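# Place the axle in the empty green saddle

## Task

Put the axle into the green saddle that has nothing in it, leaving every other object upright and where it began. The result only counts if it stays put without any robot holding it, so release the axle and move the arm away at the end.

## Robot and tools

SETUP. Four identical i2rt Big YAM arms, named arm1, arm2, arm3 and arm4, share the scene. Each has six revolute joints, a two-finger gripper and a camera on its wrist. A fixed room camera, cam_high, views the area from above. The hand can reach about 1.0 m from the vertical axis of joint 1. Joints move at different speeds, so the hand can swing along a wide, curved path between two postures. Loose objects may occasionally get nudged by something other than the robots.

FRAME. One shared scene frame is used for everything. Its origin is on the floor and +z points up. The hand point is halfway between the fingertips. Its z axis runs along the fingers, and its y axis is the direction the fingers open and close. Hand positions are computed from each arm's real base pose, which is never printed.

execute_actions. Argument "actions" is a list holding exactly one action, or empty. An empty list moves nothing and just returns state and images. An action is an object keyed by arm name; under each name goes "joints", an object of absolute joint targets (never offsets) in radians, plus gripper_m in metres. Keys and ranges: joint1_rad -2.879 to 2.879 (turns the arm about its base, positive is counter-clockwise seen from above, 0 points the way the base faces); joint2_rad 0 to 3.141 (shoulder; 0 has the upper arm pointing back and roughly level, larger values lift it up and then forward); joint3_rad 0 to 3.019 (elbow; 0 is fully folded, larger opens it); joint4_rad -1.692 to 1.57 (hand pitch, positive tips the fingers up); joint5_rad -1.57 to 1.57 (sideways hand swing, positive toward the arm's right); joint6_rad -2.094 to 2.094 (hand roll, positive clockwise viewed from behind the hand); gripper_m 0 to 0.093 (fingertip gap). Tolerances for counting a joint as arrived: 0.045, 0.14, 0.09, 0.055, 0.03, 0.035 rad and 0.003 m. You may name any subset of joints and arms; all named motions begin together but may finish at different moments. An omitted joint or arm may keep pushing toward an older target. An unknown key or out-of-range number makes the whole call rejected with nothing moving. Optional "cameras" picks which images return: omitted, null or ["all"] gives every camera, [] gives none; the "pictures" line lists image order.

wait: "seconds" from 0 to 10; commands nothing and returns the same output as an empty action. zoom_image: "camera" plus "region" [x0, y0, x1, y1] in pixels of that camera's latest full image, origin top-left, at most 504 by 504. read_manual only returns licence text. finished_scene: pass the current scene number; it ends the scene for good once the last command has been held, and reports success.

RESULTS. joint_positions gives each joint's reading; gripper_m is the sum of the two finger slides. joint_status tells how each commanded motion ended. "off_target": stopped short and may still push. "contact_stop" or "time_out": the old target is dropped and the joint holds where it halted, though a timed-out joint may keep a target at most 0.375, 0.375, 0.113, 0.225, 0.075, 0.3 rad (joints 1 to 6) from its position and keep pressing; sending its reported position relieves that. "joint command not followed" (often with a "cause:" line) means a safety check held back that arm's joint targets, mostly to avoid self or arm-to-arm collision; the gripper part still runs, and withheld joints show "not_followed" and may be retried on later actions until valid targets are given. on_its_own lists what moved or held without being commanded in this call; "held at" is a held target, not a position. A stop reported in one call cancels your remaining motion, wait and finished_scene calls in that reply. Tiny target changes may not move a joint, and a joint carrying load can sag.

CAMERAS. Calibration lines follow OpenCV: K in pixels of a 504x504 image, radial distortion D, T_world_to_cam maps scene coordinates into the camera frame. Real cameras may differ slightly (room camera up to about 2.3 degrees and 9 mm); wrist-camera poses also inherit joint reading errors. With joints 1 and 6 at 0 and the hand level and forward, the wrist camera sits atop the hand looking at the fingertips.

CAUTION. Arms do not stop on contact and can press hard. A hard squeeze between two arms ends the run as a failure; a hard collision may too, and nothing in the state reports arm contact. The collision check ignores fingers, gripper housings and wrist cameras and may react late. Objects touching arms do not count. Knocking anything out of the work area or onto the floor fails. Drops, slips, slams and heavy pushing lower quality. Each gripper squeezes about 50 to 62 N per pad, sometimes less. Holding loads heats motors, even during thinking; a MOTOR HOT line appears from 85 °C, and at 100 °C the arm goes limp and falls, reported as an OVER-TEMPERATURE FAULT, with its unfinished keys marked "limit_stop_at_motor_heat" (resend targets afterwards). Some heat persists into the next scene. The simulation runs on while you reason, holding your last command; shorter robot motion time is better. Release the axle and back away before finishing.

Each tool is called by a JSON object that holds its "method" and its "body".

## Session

{"method": "execute_actions", "body": {"actions": []}}

Scene clock: 0.00 s.
Motor temperatures (°C, as the motors report them): arm1=[24 24 28 21 23 23] | arm2=[25 26 27 25 24 25] | arm3=[25 25 26 23 25 23] | arm4=[25 23 24 24 25 25]
arm1.joint_positions: joint1_rad=+0.846 joint2_rad=+0.472 joint3_rad=+1.399 joint4_rad=-1.445 joint5_rad=-0.208 joint6_rad=+0.496 gripper_m=+0.094
arm1.joint_status: not commanded
arm1.hand: x=-0.4950 y=+0.2758 z=+1.3559 quat_wxyz=(-0.504, -0.450, -0.737, -0.027) (m; scene frame)
arm2.joint_positions: joint1_rad=+0.895 joint2_rad=+0.574 joint3_rad=+1.326 joint4_rad=-1.332 joint5_rad=+0.297 joint6_rad=-0.146 gripper_m=+0.094
arm2.joint_status: not commanded
arm2.hand: x=-0.7763 y=-0.1691 z=+1.3454 quat_wxyz=(-0.307, +0.820, -0.302, -0.377) (m; scene frame)
arm3.joint_positions: joint1_rad=+0.667 joint2_rad=+0.539 joint3_rad=+1.426 joint4_rad=-1.367 joint5_rad=+0.095 joint6_rad=+0.164 gripper_m=+0.094
arm3.joint_status: not commanded
arm3.hand: x=+0.7417 y=+0.1871 z=+1.3278 quat_wxyz=(-0.462, -0.469, -0.715, +0.236) (m; scene frame)
arm4.joint_positions: joint1_rad=+0.818 joint2_rad=+0.461 joint3_rad=+1.332 joint4_rad=-1.324 joint5_rad=+0.139 joint6_rad=+0.259 gripper_m=+0.095
arm4.joint_status: not commanded
arm4.hand: x=+0.5346 y=-0.2061 z=+1.3715 quat_wxyz=(-0.190, +0.714, -0.453, -0.499) (m; scene frame)
pictures: arm1_cam_wrist, arm2_cam_wrist, arm3_cam_wrist, arm4_cam_wrist, cam_high
camera_calibration (this result's frames):
arm1_cam_wrist: T_world_to_cam=[[-0.646264, -0.590573, -0.483287, 0.494653], [-0.51408, 0.804968, -0.296223, -0.0733949], [0.563972, 0.0570105, -0.823824, 1.50616], [0, 0, 0, 1]] pos_world=[-0.567484, 0.265342, 1.45813]
arm2_cam_wrist: T_world_to_cam=[[0.725426, 0.631228, 0.274424, 0.3029], [0.687357, -0.643495, -0.336831, 0.885439], [-0.0360269, 0.432973, -0.900687, 1.38306], [0, 0, 0, 1]] pos_world=[-0.778516, -0.220253, 1.46083]
arm3_cam_wrist: T_world_to_cam=[[-0.894939, -0.434285, -0.102376, 0.878463], [-0.350466, 0.826195, -0.441107, 0.691597], [0.276149, -0.358884, -0.891596, 1.16797], [0, 0, 0, 1]] pos_world=[0.706018, 0.229276, 1.43636]
arm4_cam_wrist: T_world_to_cam=[[0.838713, 0.511663, -0.186445, -0.0823346], [0.38037, -0.795426, -0.471822, 0.287252], [-0.389717, 0.324806, -0.861755, 1.57996], [0, 0, 0, 1]] pos_world=[0.575531, -0.242566, 1.48172]
Images, in order (width x height): arm1_cam_wrist 504x504, arm2_cam_wrist 504x504, arm3_cam_wrist 504x504, arm4_cam_wrist 504x504, cam_high 504x504.

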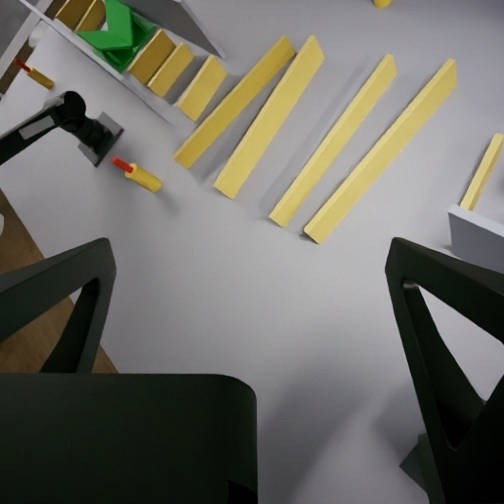

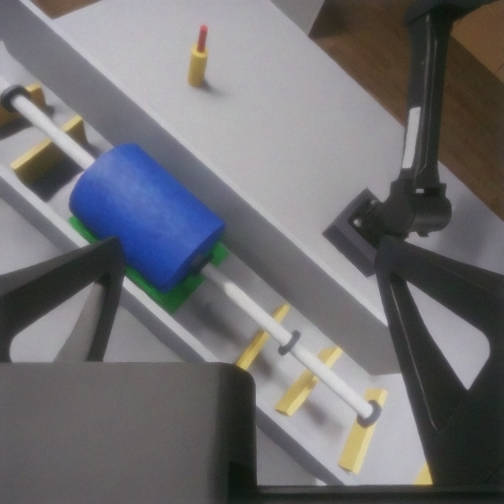

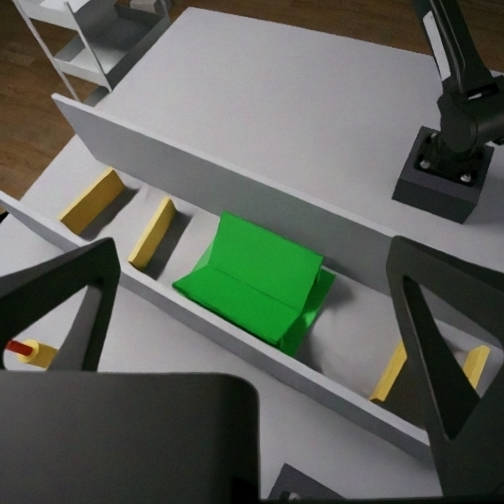

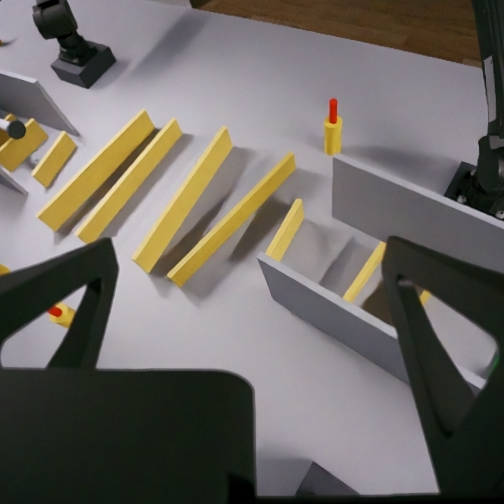

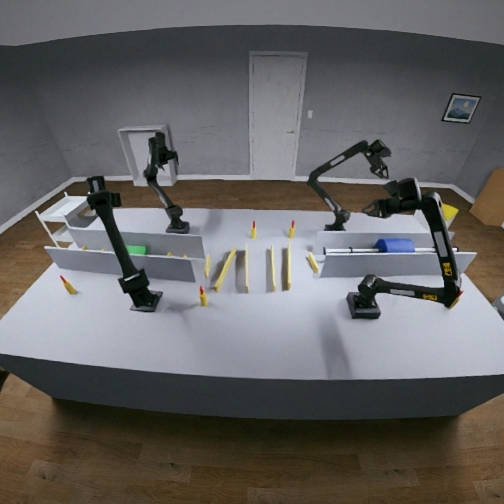

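{"method": "execute_actions", "body": {"actions": []}}

Scene clock: 3.90 s.
Motor temperatures (°C, as the motors report them): arm1=[24 24 28 22 23 23] | arm2=[25 26 28 25 24 25] | arm3=[25 25 27 23 25 23] | arm4=[25 23 24 24 25 25]
arm1.joint_positions: joint1_rad=+0.846 joint2_rad=+0.472 joint3_rad=+1.399 joint4_rad=-1.445 joint5_rad=-0.208 joint6_rad=+0.496 gripper_m=+0.094
arm1.joint_status: not commanded
arm1.hand: x=-0.4950 y=+0.2758 z=+1.3559 quat_wxyz=(-0.504, -0.450, -0.737, -0.027) (m; scene frame)
arm2.joint_positions: joint1_rad=+0.895 joint2_rad=+0.574 joint3_rad=+1.326 joint4_rad=-1.332 joint5_rad=+0.297 joint6_rad=-0.146 gripper_m=+0.094
arm2.joint_status: not commanded
arm2.hand: x=-0.7763 y=-0.1691 z=+1.3454 quat_wxyz=(-0.307, +0.820, -0.302, -0.377) (m; scene frame)
arm3.joint_positions: joint1_rad=+0.667 joint2_rad=+0.539 joint3_rad=+1.426 joint4_rad=-1.367 joint5_rad=+0.095 joint6_rad=+0.164 gripper_m=+0.094
arm3.joint_status: not commanded
arm3.hand: x=+0.7417 y=+0.1871 z=+1.3278 quat_wxyz=(-0.462, -0.469, -0.715, +0.236) (m; scene frame)
arm4.joint_positions: joint1_rad=+0.818 joint2_rad=+0.461 joint3_rad=+1.332 joint4_rad=-1.324 joint5_rad=+0.139 joint6_rad=+0.259 gripper_m=+0.095
arm4.joint_status: not commanded
arm4.hand: x=+0.5346 y=-0.2061 z=+1.3715 quat_wxyz=(-0.190, +0.714, -0.453, -0.499) (m; scene frame)
pictures: arm1_cam_wrist, arm2_cam_wrist, arm3_cam_wrist, arm4_cam_wrist, cam_high
camera_calibration (this result's frames):
arm1_cam_wrist: T_world_to_cam=[[-0.646264, -0.590573, -0.483287, 0.494653], [-0.51408, 0.804968, -0.296223, -0.0733949], [0.563972, 0.0570105, -0.823824, 1.50616], [0, 0, 0, 1]] pos_world=[-0.567484, 0.265342, 1.45813]
arm2_cam_wrist: T_world_to_cam=[[0.725426, 0.631228, 0.274424, 0.3029], [0.687357, -0.643495, -0.336831, 0.885439], [-0.0360269, 0.432973, -0.900687, 1.38306], [0, 0, 0, 1]] pos_world=[-0.778516, -0.220253, 1.46083]
arm3_cam_wrist: T_world_to_cam=[[-0.894939, -0.434285, -0.102376, 0.878463], [-0.350466, 0.826195, -0.441107, 0.691597], [0.276149, -0.358884, -0.891596, 1.16797], [0, 0, 0, 1]] pos_world=[0.706018, 0.229276, 1.43636]
arm4_cam_wrist: T_world_to_cam=[[0.838713, 0.511663, -0.186445, -0.0823346], [0.38037, -0.795426, -0.471822, 0.287252], [-0.389717, 0.324806, -0.861755, 1.57996], [0, 0, 0, 1]] pos_world=[0.575531, -0.242566, 1.48172]
Images, in order (width x height): arm1_cam_wrist 504x504, arm2_cam_wrist 504x504, arm3_cam_wrist 504x504, arm4_cam_wrist 504x504, cam_high 504x504.

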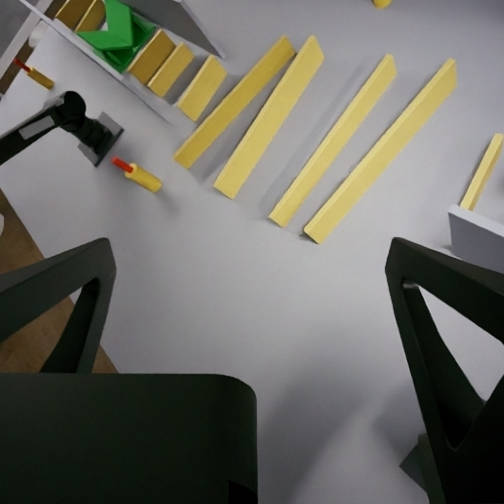

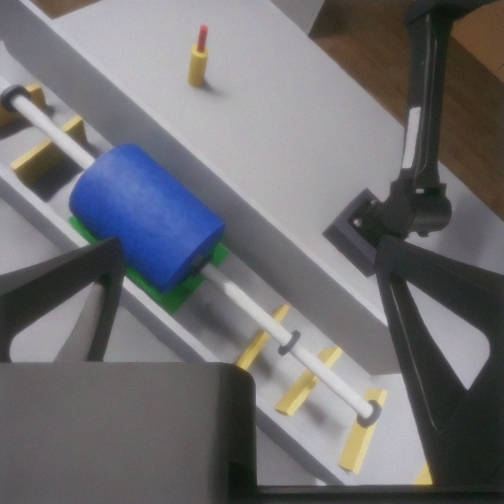

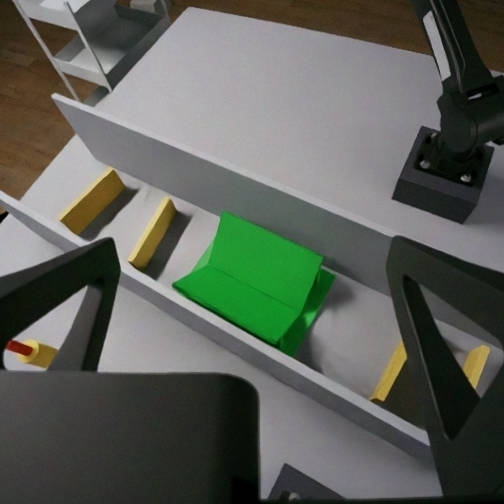

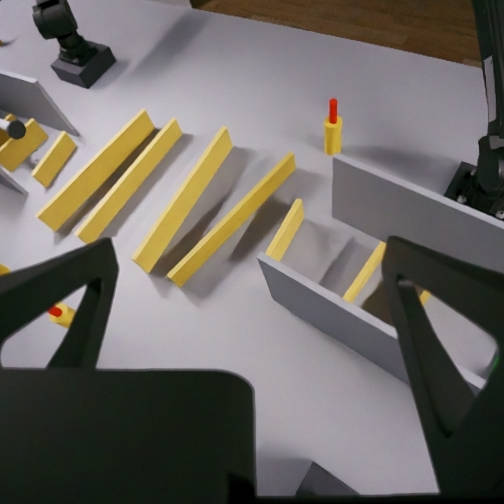

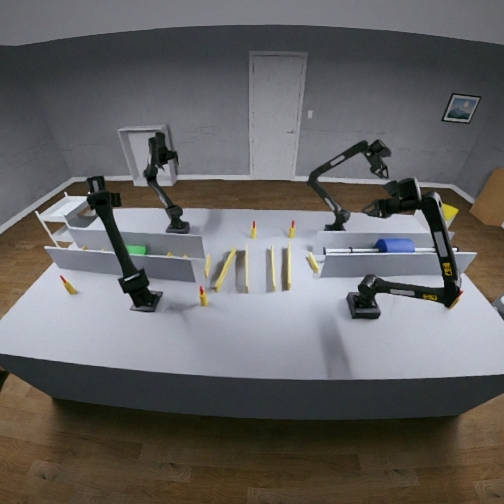

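{"method": "execute_actions", "body": {"actions": [{"arm1":{"joints":{"joint1_rad":-0.385,"joint2_rad":1.38,"joint3_rad":1.33,"joint4_rad":-1.505,"joint5_rad":0,"joint6_rad":-1.965}},"arm2":{"joints":{"joint1_rad":1.015,"joint2_rad":1.925,"joint3_rad":2.0,"joint4_rad":-1.62,"joint5_rad":0,"joint6_rad":-0.58}},"arm3":{"joints":{"joint1_rad":-0.93,"joint2_rad":1.3,"joint3_rad":2.05,"joint4_rad":-1.675,"joint5_rad":0,"joint6_rad":0.605}},"arm4":{"joints":{"joint1_rad":0.2,"joint2_rad":0.4,"joint3_rad":1.2,"joint4_rad":-1.41,"joint5_rad":0,"joint6_rad":1.86}}}], "cameras": ["arm1_cam_wrist","arm2_cam_wrist"]}}

Scene clock: 8.43 s.
Motor temperatures (°C, as the motors report them): arm1=[24 24 29 22 23 23] | arm2=[25 26 29 25 24 25] | arm3=[25 25 28 23 25 23] | arm4=[25 23 25 24 25 25]
arm1.joint_positions: joint1_rad=-0.384 joint2_rad=+1.395 joint3_rad=+1.314 joint4_rad=-1.498 joint5_rad=+0.000 joint6_rad=-1.955 gripper_m=+0.094
arm1.joint_status: all done
arm1.hand: x=-0.7886 y=-0.0204 z=+1.0501 quat_wxyz=(+0.003, -0.001, -1.000, -0.001) (m; scene frame)
arm2.joint_positions: joint1_rad=+1.007 joint2_rad=+1.936 joint3_rad=+1.972 joint4_rad=-1.605 joint5_rad=+0.003 joint6_rad=-0.572 gripper_m=+0.094
arm2.joint_status: all done
arm2.hand: x=-1.1445 y=-0.0200 z=+1.0497 quat_wxyz=(+0.001, +1.000, -0.002, -0.001) (m; scene frame)
arm3.joint_positions: joint1_rad=-0.930 joint2_rad=+1.306 joint3_rad=+2.000 joint4_rad=-1.662 joint5_rad=-0.001 joint6_rad=+0.595 gripper_m=+0.094
arm3.joint_status: all done
arm3.hand: x=+0.2958 y=+0.1129 z=+1.3203 quat_wxyz=(-0.168, -0.954, -0.003, +0.248) (m; scene frame)
arm4.joint_positions: joint1_rad=+0.206 joint2_rad=+0.396 joint3_rad=+1.193 joint4_rad=-1.400 joint5_rad=+0.002 joint6_rad=+1.851 gripper_m=+0.095
arm4.joint_status: all done
arm4.hand: x=+0.6148 y=-0.1834 z=+1.2983 quat_wxyz=(+0.109, -0.047, -0.884, -0.452) (m; scene frame)
pictures: arm1_cam_wrist, arm2_cam_wrist
camera_calibration (this result's frames):
arm1_cam_wrist: T_world_to_cam=[[0.00255539, -0.999925, 0.0119853, -0.034606], [-0.809706, 0.00496444, 0.586815, -1.25313], [-0.586831, -0.0112041, -0.809632, 0.512895], [0, 0, 0, 1]] pos_world=[-0.713595, -0.0226357, 1.15103]
arm2_cam_wrist: T_world_to_cam=[[0.00417261, 0.999981, -0.00447888, 0.0316972], [0.807786, -0.000730404, 0.589476, 0.313187], [0.589461, -0.00607763, -0.807774, 1.64854], [0, 0, 0, 1]] pos_world=[-1.22487, -0.0214486, 1.14718]
Images, in order (width x height): arm1_cam_wrist 504x504, arm2_cam_wrist 504x504.

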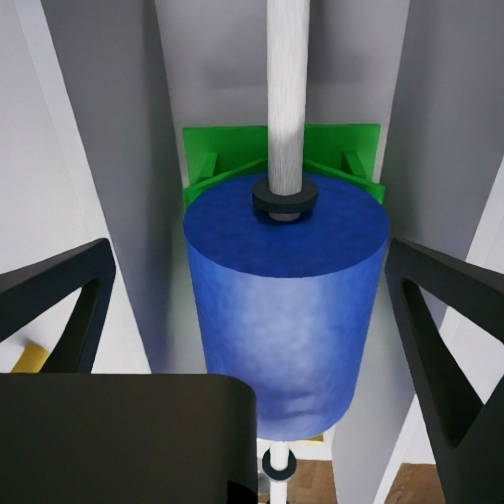

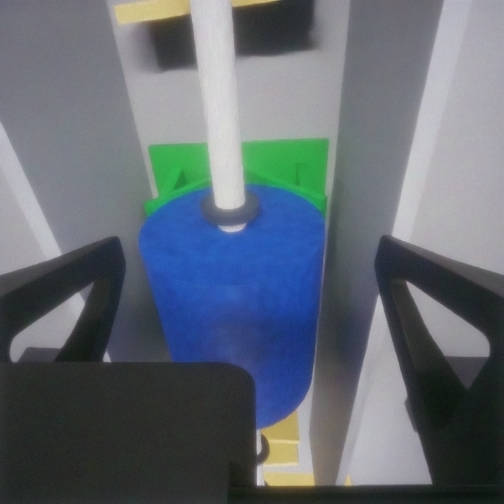

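{"method": "execute_actions", "body": {"actions": [{"arm1":{"joints":{"joint1_rad":-0.352,"joint2_rad":1.512,"joint3_rad":1.12,"joint4_rad":-1.145,"joint6_rad":-1.93,"gripper_m":0.085}},"arm2":{"joints":{"joint1_rad":1.043,"joint2_rad":1.955,"joint3_rad":1.68,"joint4_rad":-1.265,"joint6_rad":-0.52,"gripper_m":0.085}}}], "cameras": ["arm1_cam_wrist","arm2_cam_wrist"]}}

Scene clock: 10.87 s.
Motor temperatures (°C, as the motors report them): arm1=[24 24 29 22 23 23] | arm2=[25 27 29 25 24 25] | arm3=[25 25 29 23 25 23] | arm4=[25 23 25 24 25 25]
arm1.joint_positions: joint1_rad=-0.360 joint2_rad=+1.535 joint3_rad=+1.100 joint4_rad=-1.158 joint5_rad=+0.000 joint6_rad=-1.940 gripper_m=+0.085
arm1.joint_status: all done
arm1.hand: x=-0.7867 y=-0.0393 z=+0.9163 quat_wxyz=(+0.001, +0.004, -1.000, -0.008) (m; scene frame)
arm2.joint_positions: joint1_rad=+1.037 joint2_rad=+1.961 joint3_rad=+1.680 joint4_rad=-1.282 joint5_rad=+0.003 joint6_rad=-0.528 gripper_m=+0.085
arm2.joint_status: all done
arm2.hand: x=-1.1503 y=-0.0387 z=+0.9254 quat_wxyz=(-0.001, +1.000, -0.009, -0.004) (m; scene frame)
arm3.joint_positions: joint1_rad=-0.930 joint2_rad=+1.306 joint3_rad=+2.000 joint4_rad=-1.662 joint5_rad=-0.001 joint6_rad=+0.595 gripper_m=+0.094
arm3.joint_status: not commanded
arm3.hand: x=+0.2958 y=+0.1129 z=+1.3203 quat_wxyz=(-0.168, -0.954, -0.003, +0.248) (m; scene frame)
arm4.joint_positions: joint1_rad=+0.206 joint2_rad=+0.396 joint3_rad=+1.193 joint4_rad=-1.400 joint5_rad=+0.002 joint6_rad=+1.851 gripper_m=+0.095
arm4.joint_status: not commanded
arm4.hand: x=+0.6148 y=-0.1834 z=+1.2983 quat_wxyz=(+0.109, -0.047, -0.884, -0.452) (m; scene frame)
pictures: arm1_cam_wrist, arm2_cam_wrist
camera_calibration (this result's frames):
arm1_cam_wrist: T_world_to_cam=[[0.0119501, -0.999928, -0.00130658, -0.0323431], [-0.812546, -0.0104722, 0.582803, -1.17221], [-0.582775, -0.0059029, -0.812612, 0.41155], [0, 0, 0, 1]] pos_world=[-0.712248, -0.0421871, 1.01756]
arm2_cam_wrist: T_world_to_cam=[[0.0175403, 0.999846, -0.00103708, 0.0620348], [0.811199, -0.0136245, 0.584611, 0.399087], [0.584507, -0.0110956, -0.811313, 1.54882], [0, 0, 0, 1]] pos_world=[-1.23012, -0.0394028, 1.02333]
Images, in order (width x height): arm1_cam_wrist 504x504, arm2_cam_wrist 504x504.

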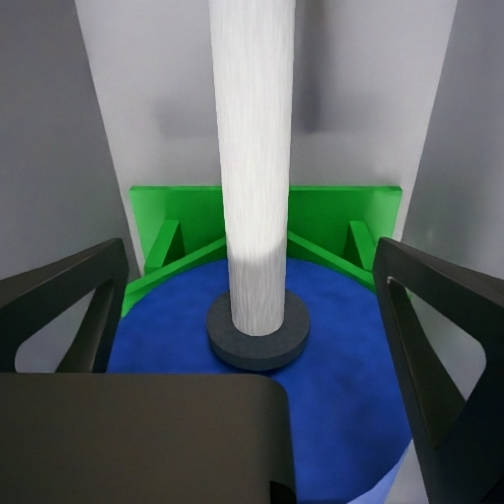

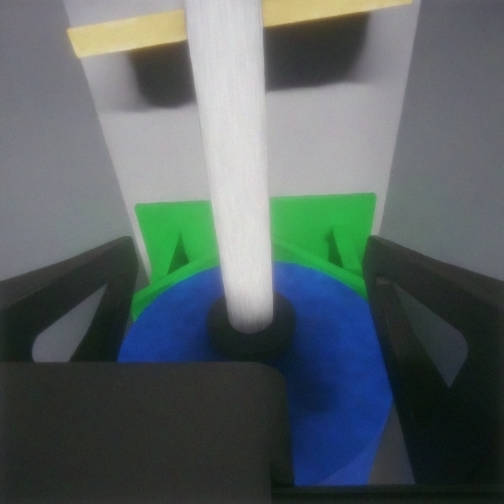

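{"method": "execute_actions", "body": {"actions": [{"arm1":{"joints":{"joint2_rad":1.555,"joint3_rad":1.06,"joint4_rad":-1.04}},"arm2":{"joints":{"joint1_rad":1.05,"joint2_rad":2.0,"joint3_rad":1.62,"joint4_rad":-1.172,"joint6_rad":-0.6}}}], "cameras": ["arm1_cam_wrist","arm2_cam_wrist"]}}

Scene clock: 12.63 s.
Motor temperatures (°C, as the motors report them): arm1=[24 24 29 22 23 23] | arm2=[25 27 30 25 24 25] | arm3=[25 25 29 23 25 23] | arm4=[25 23 25 24 25 25]
arm1.joint_positions: joint1_rad=-0.360 joint2_rad=+1.544 joint3_rad=+1.053 joint4_rad=-1.053 joint5_rad=+0.000 joint6_rad=-1.940 gripper_m=+0.085
arm1.joint_status: all done
arm1.hand: x=-0.7891 y=-0.0450 z=+0.8969 quat_wxyz=(+0.010, +0.004, -1.000, +0.015) (m; scene frame)
arm2.joint_positions: joint1_rad=+1.037 joint2_rad=+1.996 joint3_rad=+1.625 joint4_rad=-1.189 joint5_rad=+0.003 joint6_rad=-0.592 gripper_m=+0.085
arm2.joint_status: all done
arm2.hand: x=-1.1513 y=-0.0384 z=+0.8852 quat_wxyz=(-0.002, +1.000, +0.023, -0.005) (m; scene frame)
arm3.joint_positions: joint1_rad=-0.930 joint2_rad=+1.306 joint3_rad=+2.000 joint4_rad=-1.662 joint5_rad=-0.001 joint6_rad=+0.595 gripper_m=+0.094
arm3.joint_status: not commanded
arm3.hand: x=+0.2958 y=+0.1129 z=+1.3203 quat_wxyz=(-0.168, -0.954, -0.003, +0.248) (m; scene frame)
arm4.joint_positions: joint1_rad=+0.206 joint2_rad=+0.396 joint3_rad=+1.193 joint4_rad=-1.400 joint5_rad=+0.002 joint6_rad=+1.851 gripper_m=+0.095
arm4.joint_status: not commanded
arm4.hand: x=+0.6148 y=-0.1834 z=+1.2983 quat_wxyz=(+0.109, -0.047, -0.884, -0.452) (m; scene frame)
pictures: arm1_cam_wrist, arm2_cam_wrist
camera_calibration (this result's frames):
arm1_cam_wrist: T_world_to_cam=[[0.0123476, -0.998933, 0.0444945, -0.0787667], [-0.802277, 0.0166623, 0.59672, -1.16606], [-0.596825, -0.043065, -0.801215, 0.371474], [0, 0, 0, 1]] pos_world=[-0.712823, -0.0432559, 0.996945]
arm2_cam_wrist: T_world_to_cam=[[-0.0461334, 0.998935, 0.000923367, -0.0133883], [0.811681, 0.0369466, 0.582932, 0.427337], [0.582277, 0.0276421, -0.812521, 1.51669], [0, 0, 0, 1]] pos_world=[-1.23061, -0.0443392, 0.983249]
Images, in order (width x height): arm1_cam_wrist 504x504, arm2_cam_wrist 504x504.

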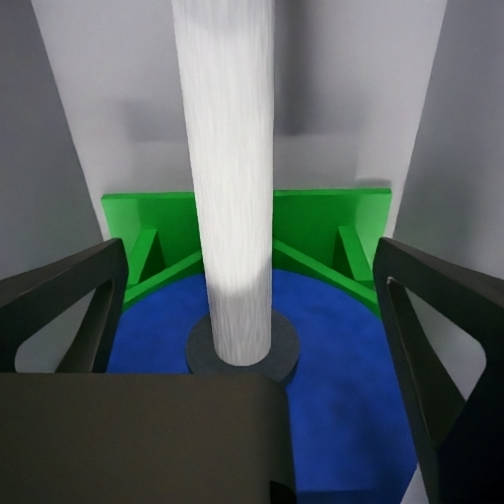

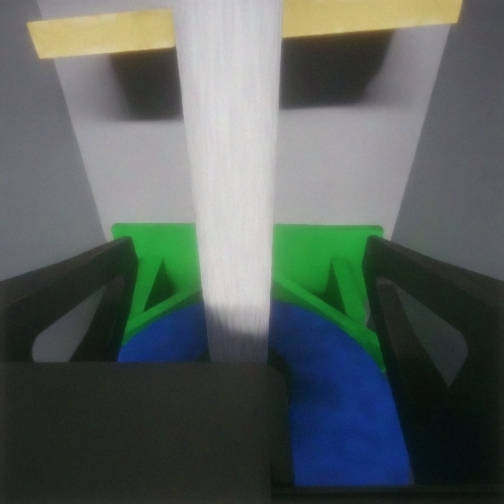

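{"method": "execute_actions", "body": {"actions": [{"arm1":{"joints":{"joint2_rad":1.59,"joint3_rad":1.045,"joint4_rad":-1.075}},"arm2":{"joints":{"joint1_rad":1.058,"joint2_rad":2.015,"joint3_rad":1.61}}}], "cameras": ["arm1_cam_wrist","arm2_cam_wrist"]}}

Scene clock: 13.93 s.
Motor temperatures (°C, as the motors report them): arm1=[24 24 29 22 23 23] | arm2=[25 27 30 25 24 25] | arm3=[25 25 30 23 25 23] | arm4=[25 23 25 24 25 25]
arm1.joint_positions: joint1_rad=-0.360 joint2_rad=+1.582 joint3_rad=+1.039 joint4_rad=-1.064 joint5_rad=+0.000 joint6_rad=-1.940 gripper_m=+0.085
arm1.joint_status: all done
arm1.hand: x=-0.7854 y=-0.0349 z=+0.8771 quat_wxyz=(-0.001, +0.004, -1.000, -0.014) (m; scene frame)
arm2.joint_positions: joint1_rad=+1.047 joint2_rad=+1.998 joint3_rad=+1.620 joint4_rad=-1.188 joint5_rad=+0.003 joint6_rad=-0.592 gripper_m=+0.085
arm2.joint_status: all done
arm2.hand: x=-1.1526 y=-0.0443 z=+0.8826 quat_wxyz=(+0.000, +1.000, +0.028, -0.002) (m; scene frame)
arm3.joint_positions: joint1_rad=-0.930 joint2_rad=+1.306 joint3_rad=+2.000 joint4_rad=-1.662 joint5_rad=-0.001 joint6_rad=+0.595 gripper_m=+0.094
arm3.joint_status: not commanded
arm3.hand: x=+0.2958 y=+0.1129 z=+1.3203 quat_wxyz=(-0.168, -0.954, -0.003, +0.248) (m; scene frame)
arm4.joint_positions: joint1_rad=+0.206 joint2_rad=+0.396 joint3_rad=+1.193 joint4_rad=-1.400 joint5_rad=+0.002 joint6_rad=+1.851 gripper_m=+0.095
arm4.joint_status: not commanded
arm4.hand: x=+0.6148 y=-0.1834 z=+1.2983 quat_wxyz=(+0.109, -0.047, -0.884, -0.452) (m; scene frame)
pictures: arm1_cam_wrist, arm2_cam_wrist
camera_calibration (this result's frames):
arm1_cam_wrist: T_world_to_cam=[[0.0114936, -0.999835, -0.0140928, -0.0171778], [-0.815369, -0.0175296, 0.578676, -1.14712], [-0.578827, 0.00483976, -0.815436, 0.386471], [0, 0, 0, 1]] pos_world=[-0.711431, -0.039154, 0.978712]
arm2_cam_wrist: T_world_to_cam=[[-0.0560643, 0.998424, -0.00245956, -0.01605], [0.808228, 0.0468303, 0.587004, 0.422998], [0.586194, 0.0309221, -0.80958, 1.51755], [0, 0, 0, 1]] pos_world=[-1.23236, -0.0507102, 0.980235]
Images, in order (width x height): arm1_cam_wrist 504x504, arm2_cam_wrist 504x504.

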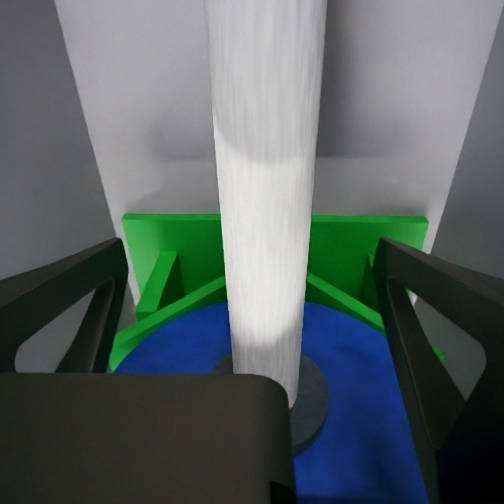

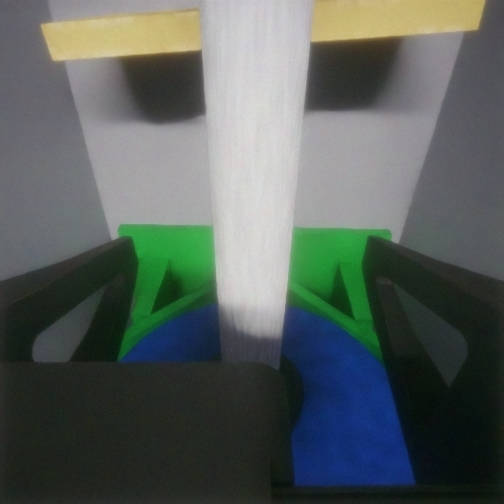

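{"method": "execute_actions", "body": {"actions": [{"arm1":{"joints":{"joint4_rad":-1.04,"gripper_m":0}},"arm2":{"joints":{"gripper_m":0}}}], "cameras": []}}

{"method": "execute_actions", "body": {"actions": [{"arm1":{"joints":{"joint2_rad":1.45,"joint3_rad":1.26,"joint4_rad":-1.27}},"arm2":{"joints":{"joint2_rad":1.89,"joint3_rad":1.83,"joint4_rad":-1.38}}}], "cameras": []}}

{"method": "execute_actions", "body": {"actions": [{"arm1":{"joints":{"joint2_rad":1.405,"joint3_rad":1.455,"joint4_rad":-1.51}},"arm2":{"joints":{"joint2_rad":1.865,"joint3_rad":2.04,"joint4_rad":-1.61}}}], "cameras": ["cam_high"]}}

Scene clock: 15.83 s.
Motor temperatures (°C, as the motors report them): arm1=[24 24 30 22 23 23] | arm2=[25 27 30 25 24 25] | arm3=[25 25 30 23 25 23] | arm4=[25 23 25 24 25 25]
arm1.joint_positions: joint1_rad=-0.358 joint2_rad=+1.582 joint3_rad=+1.039 joint4_rad=-1.044 joint5_rad=-0.002 joint6_rad=-1.943 gripper_m=+0.024
arm1.joint_status: gripper_m off_target (ended at +0.024, target +0.000); the others done
arm1.hand: x=-0.7861 y=-0.0400 z=+0.8769 quat_wxyz=(+0.001, +0.006, -1.000, -0.005) (m; scene frame)
arm2.joint_positions: joint1_rad=+1.047 joint2_rad=+1.998 joint3_rad=+1.620 joint4_rad=-1.186 joint5_rad=+0.004 joint6_rad=-0.592 gripper_m=+0.024
arm2.joint_status: gripper_m off_target (ended at +0.024, target +0.000)
arm2.hand: x=-1.1527 y=-0.0440 z=+0.8822 quat_wxyz=(-0.001, +1.000, +0.028, -0.002) (m; scene frame)
arm3.joint_positions: joint1_rad=-0.930 joint2_rad=+1.306 joint3_rad=+2.000 joint4_rad=-1.662 joint5_rad=-0.001 joint6_rad=+0.595 gripper_m=+0.094
arm3.joint_status: not commanded
arm3.hand: x=+0.2958 y=+0.1129 z=+1.3203 quat_wxyz=(-0.168, -0.954, -0.003, +0.248) (m; scene frame)
arm4.joint_positions: joint1_rad=+0.206 joint2_rad=+0.396 joint3_rad=+1.193 joint4_rad=-1.400 joint5_rad=+0.002 joint6_rad=+1.851 gripper_m=+0.095
arm4.joint_status: not commanded
arm4.hand: x=+0.6148 y=-0.1834 z=+1.2983 quat_wxyz=(+0.109, -0.047, -0.884, -0.452) (m; scene frame)
pictures: none
No camera images: the call's "cameras" was empty. Leave "cameras" out to get every camera's image.

Scene clock: 17.00 s.
Motor temperatures (°C, as the motors report them): arm1=[24 24 30 22 23 23] | arm2=[25 27 30 25 24 25] | arm3=[25 25 30 23 25 23] | arm4=[25 23 25 24 25 25]
arm1.joint_positions: joint1_rad=-0.350 joint2_rad=+1.496 joint3_rad=+1.188 joint4_rad=-1.262 joint5_rad=+0.008 joint6_rad=-1.925 gripper_m=+0.024
arm1.joint_status: all done
arm1.hand: x=-0.7865 y=-0.0479 z=+0.9633 quat_wxyz=(+0.009, +0.001, -1.000, +0.001) (m; scene frame)
arm2.joint_positions: joint1_rad=+1.049 joint2_rad=+1.916 joint3_rad=+1.746 joint4_rad=-1.377 joint5_rad=-0.002 joint6_rad=-0.575 gripper_m=+0.024
arm2.joint_status: all done
arm2.hand: x=-1.1530 y=-0.0460 z=+0.9754 quat_wxyz=(-0.003, +1.000, +0.021, -0.011) (m; scene frame)
arm3.joint_positions: joint1_rad=-0.930 joint2_rad=+1.306 joint3_rad=+2.000 joint4_rad=-1.662 joint5_rad=-0.001 joint6_rad=+0.595 gripper_m=+0.094
arm3.joint_status: not commanded
arm3.hand: x=+0.2958 y=+0.1129 z=+1.3203 quat_wxyz=(-0.168, -0.954, -0.003, +0.248) (m; scene frame)
arm4.joint_positions: joint1_rad=+0.206 joint2_rad=+0.396 joint3_rad=+1.193 joint4_rad=-1.400 joint5_rad=+0.002 joint6_rad=+1.851 gripper_m=+0.095
arm4.joint_status: not commanded
arm4.hand: x=+0.6148 y=-0.1834 z=+1.2983 quat_wxyz=(+0.109, -0.047, -0.884, -0.452) (m; scene frame)
pictures: none
No camera images: the call's "cameras" was empty. Leave "cameras" out to get every camera's image.

Scene clock: 18.00 s.
Motor temperatures (°C, as the motors report them): arm1=[24 24 30 22 23 23] | arm2=[25 27 31 25 24 25] | arm3=[25 25 30 23 25 23] | arm4=[25 23 25 24 25 25]
arm1.joint_positions: joint1_rad=-0.353 joint2_rad=+1.453 joint3_rad=+1.380 joint4_rad=-1.501 joint5_rad=+0.003 joint6_rad=-1.925 gripper_m=+0.024
arm1.joint_status: all done
arm1.hand: x=-0.7860 y=-0.0470 z=+1.0530 quat_wxyz=(+0.006, +0.000, -1.000, +0.001) (m; scene frame)
arm2.joint_positions: joint1_rad=+1.050 joint2_rad=+1.898 joint3_rad=+1.951 joint4_rad=-1.603 joint5_rad=-0.001 joint6_rad=-0.573 gripper_m=+0.024
arm2.joint_status: all done
arm2.hand: x=-1.1515 y=-0.0466 z=+1.0637 quat_wxyz=(-0.003, +1.000, +0.020, -0.010) (m; scene frame)
arm3.joint_positions: joint1_rad=-0.930 joint2_rad=+1.306 joint3_rad=+2.000 joint4_rad=-1.662 joint5_rad=-0.001 joint6_rad=+0.595 gripper_m=+0.094
arm3.joint_status: not commanded
arm3.hand: x=+0.2958 y=+0.1129 z=+1.3203 quat_wxyz=(-0.168, -0.954, -0.003, +0.248) (m; scene frame)
arm4.joint_positions: joint1_rad=+0.206 joint2_rad=+0.396 joint3_rad=+1.193 joint4_rad=-1.400 joint5_rad=+0.002 joint6_rad=+1.851 gripper_m=+0.095
arm4.joint_status: not commanded
arm4.hand: x=+0.6148 y=-0.1834 z=+1.2983 quat_wxyz=(+0.109, -0.047, -0.884, -0.452) (m; scene frame)
pictures: cam_high
Images, in order (width x height): cam_high 504x504.

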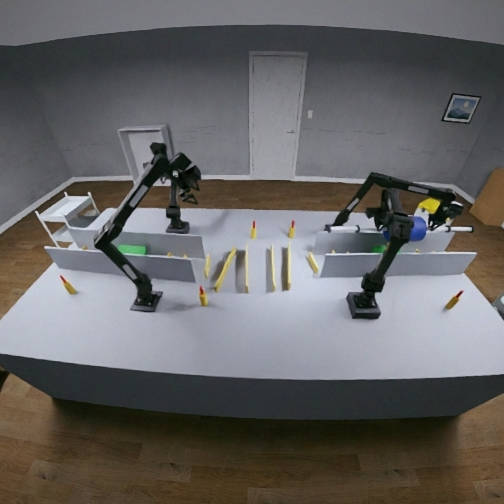

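{"method": "execute_actions", "body": {"actions": [{"arm1":{"joints":{"joint1_rad":-0.108,"joint2_rad":1.28,"joint3_rad":1.3,"joint4_rad":-1.51,"joint6_rad":-1.69}},"arm2":{"joints":{"joint1_rad":0.89,"joint2_rad":1.69,"joint3_rad":1.72,"joint4_rad":-1.525,"joint6_rad":-0.72}}}], "cameras": []}}

{"method": "execute_actions", "body": {"actions": [{"arm1":{"joints":{"joint1_rad":0.224,"joint2_rad":1.23,"joint3_rad":1.25,"joint4_rad":-1.514,"joint6_rad":-1.35}},"arm2":{"joints":{"joint1_rad":0.688,"joint2_rad":1.51,"joint3_rad":1.49,"joint4_rad":-1.48,"joint6_rad":-0.92}}}], "cameras": []}}

{"method": "execute_actions", "body": {"actions": [{"arm1":{"joints":{"joint1_rad":0.585,"joint2_rad":1.395,"joint3_rad":1.43,"joint4_rad":-1.506,"joint6_rad":-0.99}},"arm2":{"joints":{"joint1_rad":0.376,"joint2_rad":1.31,"joint3_rad":1.28,"joint4_rad":-1.475,"joint6_rad":-1.23}}}], "cameras": []}}

{"method": "execute_actions", "body": {"actions": [{"arm1":{"joints":{"joint1_rad":0.835,"joint2_rad":1.64,"joint3_rad":1.725,"joint4_rad":-1.55,"joint6_rad":-0.74}},"arm2":{"joints":{"joint1_rad":-0.032,"joint2_rad":1.24,"joint3_rad":1.22,"joint4_rad":-1.485,"joint6_rad":-1.635}}}], "cameras": []}}

Scene clock: 21.03 s.
Motor temperatures (°C, as the motors report them): arm1=[24 24 31 22 23 23] | arm2=[25 28 32 25 24 25] | arm3=[25 25 31 23 25 23] | arm4=[25 23 25 24 25 25]
arm1.joint_positions: joint1_rad=-0.101 joint2_rad=+1.316 joint3_rad=+1.263 joint4_rad=-1.521 joint5_rad=-0.003 joint6_rad=-1.658 gripper_m=+0.024
arm1.joint_status: all done
arm1.hand: x=-0.6755 y=-0.0197 z=+1.0586 quat_wxyz=(+0.004, -0.008, -1.000, +0.001) (m; scene frame)
arm2.joint_positions: joint1_rad=+0.883 joint2_rad=+1.719 joint3_rad=+1.700 joint4_rad=-1.547 joint5_rad=-0.004 joint6_rad=-0.712 gripper_m=+0.024
arm2.joint_status: all done
arm2.hand: x=-1.0438 y=-0.0089 z=+1.0637 quat_wxyz=(+0.002, +1.000, +0.006, -0.004) (m; scene frame)
arm3.joint_positions: joint1_rad=-0.930 joint2_rad=+1.306 joint3_rad=+2.000 joint4_rad=-1.662 joint5_rad=-0.001 joint6_rad=+0.595 gripper_m=+0.094
arm3.joint_status: not commanded
arm3.hand: x=+0.2958 y=+0.1129 z=+1.3203 quat_wxyz=(-0.168, -0.954, -0.003, +0.248) (m; scene frame)
arm4.joint_positions: joint1_rad=+0.206 joint2_rad=+0.396 joint3_rad=+1.193 joint4_rad=-1.400 joint5_rad=+0.002 joint6_rad=+1.851 gripper_m=+0.095
arm4.joint_status: not commanded
arm4.hand: x=+0.6148 y=-0.1834 z=+1.2983 quat_wxyz=(+0.109, -0.047, -0.884, -0.452) (m; scene frame)
pictures: none
No camera images: the call's "cameras" was empty. Leave "cameras" out to get every camera's image.

Scene clock: 22.03 s.
Motor temperatures (°C, as the motors report them): arm1=[24 24 31 22 23 23] | arm2=[25 28 32 25 24 25] | arm3=[25 25 31 23 25 23] | arm4=[25 23 25 24 25 25]
arm1.joint_positions: joint1_rad=+0.223 joint2_rad=+1.285 joint3_rad=+1.211 joint4_rad=-1.520 joint5_rad=-0.006 joint6_rad=-1.335 gripper_m=+0.024
arm1.joint_status: all done
arm1.hand: x=-0.5588 y=+0.0046 z=+1.0480 quat_wxyz=(+0.005, -0.007, -1.000, -0.010) (m; scene frame)
arm2.joint_positions: joint1_rad=+0.684 joint2_rad=+1.538 joint3_rad=+1.475 joint4_rad=-1.478 joint5_rad=-0.005 joint6_rad=-0.913 gripper_m=+0.024
arm2.joint_status: all done
arm2.hand: x=-0.9299 y=+0.0155 z=+1.0630 quat_wxyz=(-0.008, +1.000, +0.007, -0.012) (m; scene frame)
arm3.joint_positions: joint1_rad=-0.930 joint2_rad=+1.306 joint3_rad=+2.000 joint4_rad=-1.662 joint5_rad=-0.001 joint6_rad=+0.595 gripper_m=+0.094
arm3.joint_status: not commanded
arm3.hand: x=+0.2958 y=+0.1129 z=+1.3203 quat_wxyz=(-0.168, -0.954, -0.003, +0.248) (m; scene frame)
arm4.joint_positions: joint1_rad=+0.206 joint2_rad=+0.396 joint3_rad=+1.193 joint4_rad=-1.400 joint5_rad=+0.002 joint6_rad=+1.851 gripper_m=+0.095
arm4.joint_status: not commanded
arm4.hand: x=+0.6148 y=-0.1834 z=+1.2983 quat_wxyz=(+0.109, -0.047, -0.884, -0.452) (m; scene frame)
pictures: none
No camera images: the call's "cameras" was empty. Leave "cameras" out to get every camera's image.

Scene clock: 23.10 s.
Motor temperatures (°C, as the motors report them): arm1=[24 25 32 21 23 23] | arm2=[25 28 32 25 24 25] | arm3=[25 25 31 23 25 23] | arm4=[25 23 25 24 25 25]
arm1.joint_positions: joint1_rad=+0.595 joint2_rad=+1.440 joint3_rad=+1.350 joint4_rad=-1.505 joint5_rad=-0.008 joint6_rad=-0.981 gripper_m=+0.024
arm1.joint_status: all done
arm1.hand: x=-0.4051 y=+0.0082 z=+1.0423 quat_wxyz=(+0.009, +0.002, -1.000, -0.010) (m; scene frame)
arm2.joint_positions: joint1_rad=+0.374 joint2_rad=+1.331 joint3_rad=+1.261 joint4_rad=-1.472 joint5_rad=-0.010 joint6_rad=-1.239 gripper_m=+0.024
arm2.joint_status: all done
arm2.hand: x=-0.7774 y=+0.0116 z=+1.0634 quat_wxyz=(-0.010, +1.000, +0.015, -0.011) (m; scene frame)
arm3.joint_positions: joint1_rad=-0.930 joint2_rad=+1.306 joint3_rad=+2.000 joint4_rad=-1.662 joint5_rad=-0.001 joint6_rad=+0.595 gripper_m=+0.094
arm3.joint_status: not commanded
arm3.hand: x=+0.2958 y=+0.1129 z=+1.3203 quat_wxyz=(-0.168, -0.954, -0.003, +0.248) (m; scene frame)
arm4.joint_positions: joint1_rad=+0.206 joint2_rad=+0.396 joint3_rad=+1.193 joint4_rad=-1.400 joint5_rad=+0.002 joint6_rad=+1.851 gripper_m=+0.095
arm4.joint_status: not commanded
arm4.hand: x=+0.6148 y=-0.1834 z=+1.2983 quat_wxyz=(+0.109, -0.047, -0.884, -0.452) (m; scene frame)
pictures: none
No camera images: the call's "cameras" was empty. Leave "cameras" out to get every camera's image.

Scene clock: 24.17 s.
Motor temperatures (°C, as the motors report them): arm1=[24 25 32 21 23 23] | arm2=[25 28 32 25 24 25] | arm3=[25 25 31 23 25 23] | arm4=[25 23 25 24 25 25]
arm1.joint_positions: joint1_rad=+0.843 joint2_rad=+1.696 joint3_rad=+1.639 joint4_rad=-1.547 joint5_rad=-0.008 joint6_rad=-0.740 gripper_m=+0.024
arm1.joint_status: all done
arm1.hand: x=-0.2570 y=+0.0122 z=+1.0362 quat_wxyz=(+0.015, +0.005, -1.000, -0.012) (m; scene frame)
arm2.joint_positions: joint1_rad=-0.022 joint2_rad=+1.270 joint3_rad=+1.201 joint4_rad=-1.482 joint5_rad=-0.009 joint6_rad=-1.644 gripper_m=+0.024
arm2.joint_status: all done
arm2.hand: x=-0.6283 y=+0.0113 z=+1.0614 quat_wxyz=(-0.008, +1.000, +0.019, -0.005) (m; scene frame)
arm3.joint_positions: joint1_rad=-0.930 joint2_rad=+1.306 joint3_rad=+2.000 joint4_rad=-1.662 joint5_rad=-0.001 joint6_rad=+0.595 gripper_m=+0.094
arm3.joint_status: not commanded
arm3.hand: x=+0.2958 y=+0.1129 z=+1.3203 quat_wxyz=(-0.168, -0.954, -0.003, +0.248) (m; scene frame)
arm4.joint_positions: joint1_rad=+0.206 joint2_rad=+0.396 joint3_rad=+1.193 joint4_rad=-1.400 joint5_rad=+0.002 joint6_rad=+1.851 gripper_m=+0.095
arm4.joint_status: not commanded
arm4.hand: x=+0.6148 y=-0.1834 z=+1.2983 quat_wxyz=(+0.109, -0.047, -0.884, -0.452) (m; scene frame)
pictures: none
No camera images: the call's "cameras" was empty. Leave "cameras" out to get every camera's image.

{"method": "execute_actions", "body": {"actions": [{"arm1":{"joints":{"joint1_rad":0.973,"joint2_rad":1.955,"joint3_rad":2.185,"joint4_rad":-1.64,"joint6_rad":-0.595}},"arm2":{"joints":{"joint1_rad":-0.405,"joint2_rad":1.37,"joint3_rad":1.23,"joint4_rad":-1.385,"joint6_rad":-2.0}},"arm3":{"joints":{"joint2_rad":1.76,"joint3_rad":2.095,"joint4_rad":-1.685,"gripper_m":0.09}}}], "cameras": ["arm3_cam_wrist","cam_high"]}}

Scene clock: 26.23 s.
Motor temperatures (°C, as the motors report them): arm1=[24 25 33 21 23 23] | arm2=[25 28 32 25 24 25] | arm3=[25 26 31 23 25 23] | arm4=[25 23 26 24 25 25]
arm1.joint_positions: joint1_rad=+0.987 joint2_rad=+2.046 joint3_rad=+2.096 joint4_rad=-1.637 joint5_rad=-0.005 joint6_rad=-0.575 gripper_m=+0.024
arm1.joint_status: all done
arm1.hand: x=-0.1098 y=+0.0017 z=+1.0139 quat_wxyz=(+0.011, -0.005, -1.000, -0.004) (m; scene frame)
arm2.joint_positions: joint1_rad=-0.398 joint2_rad=+1.397 joint3_rad=+1.201 joint4_rad=-1.386 joint5_rad=+0.010 joint6_rad=-1.992 gripper_m=+0.024
arm2.joint_status: all done
arm2.hand: x=-0.4803 y=+0.0125 z=+1.0161 quat_wxyz=(+0.009, +1.000, +0.006, +0.002) (m; scene frame)
arm3.joint_positions: joint1_rad=-0.930 joint2_rad=+1.776 joint3_rad=+2.071 joint4_rad=-1.674 joint5_rad=-0.001 joint6_rad=+0.595 gripper_m=+0.090
arm3.joint_status: all done
arm3.hand: x=+0.1655 y=+0.0240 z=+1.1225 quat_wxyz=(-0.055, -0.995, -0.003, +0.082) (m; scene frame)
arm4.joint_positions: joint1_rad=+0.206 joint2_rad=+0.396 joint3_rad=+1.193 joint4_rad=-1.400 joint5_rad=+0.002 joint6_rad=+1.851 gripper_m=+0.095
arm4.joint_status: not commanded
arm4.hand: x=+0.6148 y=-0.1834 z=+1.2983 quat_wxyz=(+0.109, -0.047, -0.884, -0.452) (m; scene frame)
pictures: arm3_cam_wrist, cam_high
camera_calibration (this result's frames):
arm3_cam_wrist: T_world_to_cam=[[-0.00052641, 0.994998, -0.0998976, 0.085883], [0.893791, 0.0452705, 0.446192, -0.649273], [0.448483, -0.0890527, -0.889344, 1.04796], [0, 0, 0, 1]] pos_world=[0.110368, 0.0372632, 1.23028]
Images, in order (width x height): arm3_cam_wrist 504x504, cam_high 504x504.

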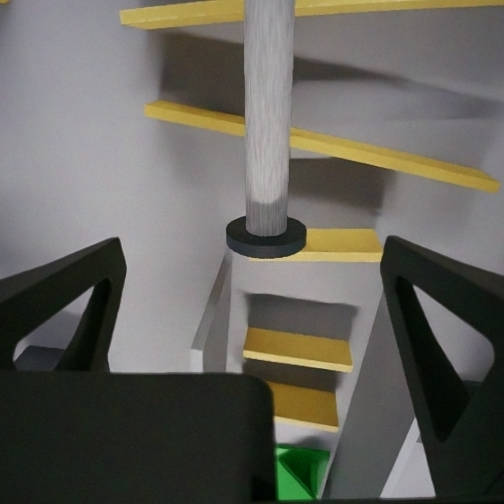

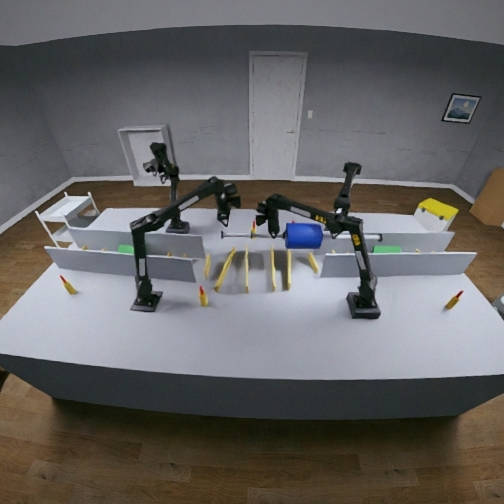

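{"method": "execute_actions", "body": {"actions": [{"arm3":{"joints":{"joint1_rad":-0.96,"joint2_rad":1.915,"joint6_rad":0.565}}}], "cameras": ["arm3_cam_wrist"]}}

Scene clock: 28.27 s.
Motor temperatures (°C, as the motors report them): arm1=[24 25 34 21 23 23] | arm2=[25 28 32 25 24 25] | arm3=[25 26 32 23 25 23] | arm4=[25 23 26 24 25 25]
arm1.joint_positions: joint1_rad=+0.987 joint2_rad=+2.046 joint3_rad=+2.096 joint4_rad=-1.637 joint5_rad=-0.005 joint6_rad=-0.575 gripper_m=+0.024
arm1.joint_status: not commanded
arm1.hand: x=-0.1098 y=+0.0017 z=+1.0139 quat_wxyz=(+0.011, -0.005, -1.000, -0.004) (m; scene frame)
arm2.joint_positions: joint1_rad=-0.398 joint2_rad=+1.397 joint3_rad=+1.201 joint4_rad=-1.386 joint5_rad=+0.010 joint6_rad=-1.992 gripper_m=+0.024
arm2.joint_status: not commanded
arm2.hand: x=-0.4803 y=+0.0125 z=+1.0161 quat_wxyz=(+0.009, +1.000, +0.006, +0.002) (m; scene frame)
arm3.joint_positions: joint1_rad=-0.958 joint2_rad=+1.941 joint3_rad=+2.071 joint4_rad=-1.674 joint5_rad=-0.001 joint6_rad=+0.576 gripper_m=+0.090
arm3.joint_status: all done
arm3.hand: x=+0.1312 y=+0.0212 z=+1.0286 quat_wxyz=(-0.009, -1.000, +0.001, +0.014) (m; scene frame)
arm4.joint_positions: joint1_rad=+0.206 joint2_rad=+0.396 joint3_rad=+1.193 joint4_rad=-1.400 joint5_rad=+0.002 joint6_rad=+1.851 gripper_m=+0.095
arm4.joint_status: not commanded
arm4.hand: x=+0.6148 y=-0.1834 z=+1.2983 quat_wxyz=(+0.109, -0.047, -0.884, -0.452) (m; scene frame)
pictures: arm3_cam_wrist
camera_calibration (this result's frames):
arm3_cam_wrist: T_world_to_cam=[[0.0154179, 0.999863, -0.00610079, -0.0194116], [0.825214, -0.00927894, 0.564744, -0.688434], [0.56461, -0.0137416, -0.825243, 0.896866], [0, 0, 0, 1]] pos_world=[0.062025, 0.0253454, 1.1288]
Images, in order (width x height): arm3_cam_wrist 504x504.

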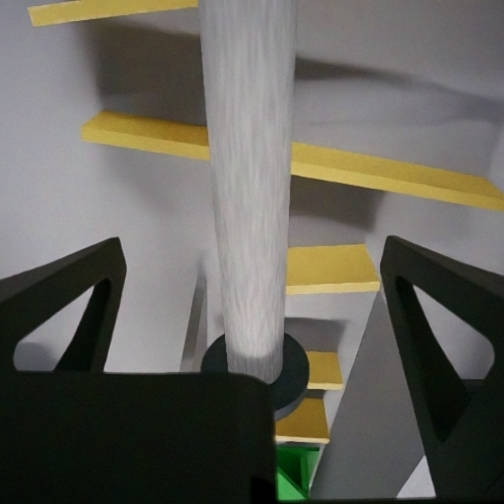

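{"method": "execute_actions", "body": {"actions": [{"arm3":{"joints":{"joint3_rad":2.02,"joint4_rad":-1.625}}}], "cameras": ["arm3_cam_wrist"]}}

Scene clock: 29.47 s.
Motor temperatures (°C, as the motors report them): arm1=[24 26 34 21 23 23] | arm2=[25 28 32 25 24 25] | arm3=[25 26 32 23 25 23] | arm4=[25 23 26 24 25 25]
arm1.joint_positions: joint1_rad=+0.987 joint2_rad=+2.046 joint3_rad=+2.096 joint4_rad=-1.637 joint5_rad=-0.005 joint6_rad=-0.575 gripper_m=+0.024
arm1.joint_status: not commanded
arm1.hand: x=-0.1098 y=+0.0017 z=+1.0139 quat_wxyz=(+0.011, -0.005, -1.000, -0.004) (m; scene frame)
arm2.joint_positions: joint1_rad=-0.398 joint2_rad=+1.397 joint3_rad=+1.201 joint4_rad=-1.386 joint5_rad=+0.010 joint6_rad=-1.992 gripper_m=+0.024
arm2.joint_status: not commanded
arm2.hand: x=-0.4803 y=+0.0125 z=+1.0161 quat_wxyz=(+0.009, +1.000, +0.006, +0.002) (m; scene frame)
arm3.joint_positions: joint1_rad=-0.958 joint2_rad=+1.938 joint3_rad=+2.021 joint4_rad=-1.642 joint5_rad=-0.001 joint6_rad=+0.576 gripper_m=+0.090
arm3.joint_status: all done
arm3.hand: x=+0.1334 y=+0.0226 z=+1.0113 quat_wxyz=(-0.005, -1.000, +0.001, +0.008) (m; scene frame)
arm4.joint_positions: joint1_rad=+0.206 joint2_rad=+0.396 joint3_rad=+1.193 joint4_rad=-1.400 joint5_rad=+0.002 joint6_rad=+1.851 gripper_m=+0.095
arm4.joint_status: not commanded
arm4.hand: x=+0.6148 y=-0.1834 z=+1.2983 quat_wxyz=(+0.109, -0.047, -0.884, -0.452) (m; scene frame)
pictures: arm3_cam_wrist
camera_calibration (this result's frames):
arm3_cam_wrist: T_world_to_cam=[[0.0154688, 0.999878, 0.00195096, -0.0291145], [0.818276, -0.0137806, 0.57466, -0.689417], [0.574617, -0.00729288, -0.81839, 0.872999], [0, 0, 0, 1]] pos_world=[0.062944, 0.0259771, 1.11069]
Images, in order (width x height): arm3_cam_wrist 504x504.

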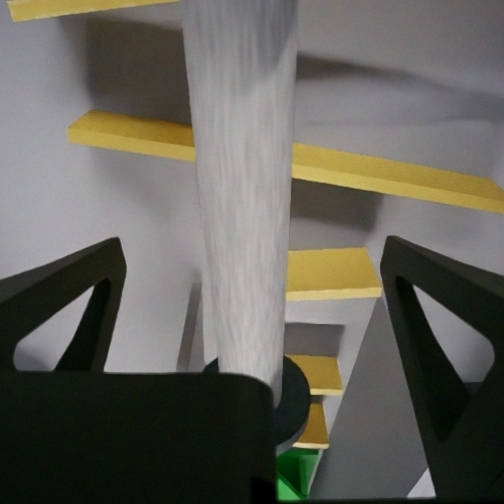

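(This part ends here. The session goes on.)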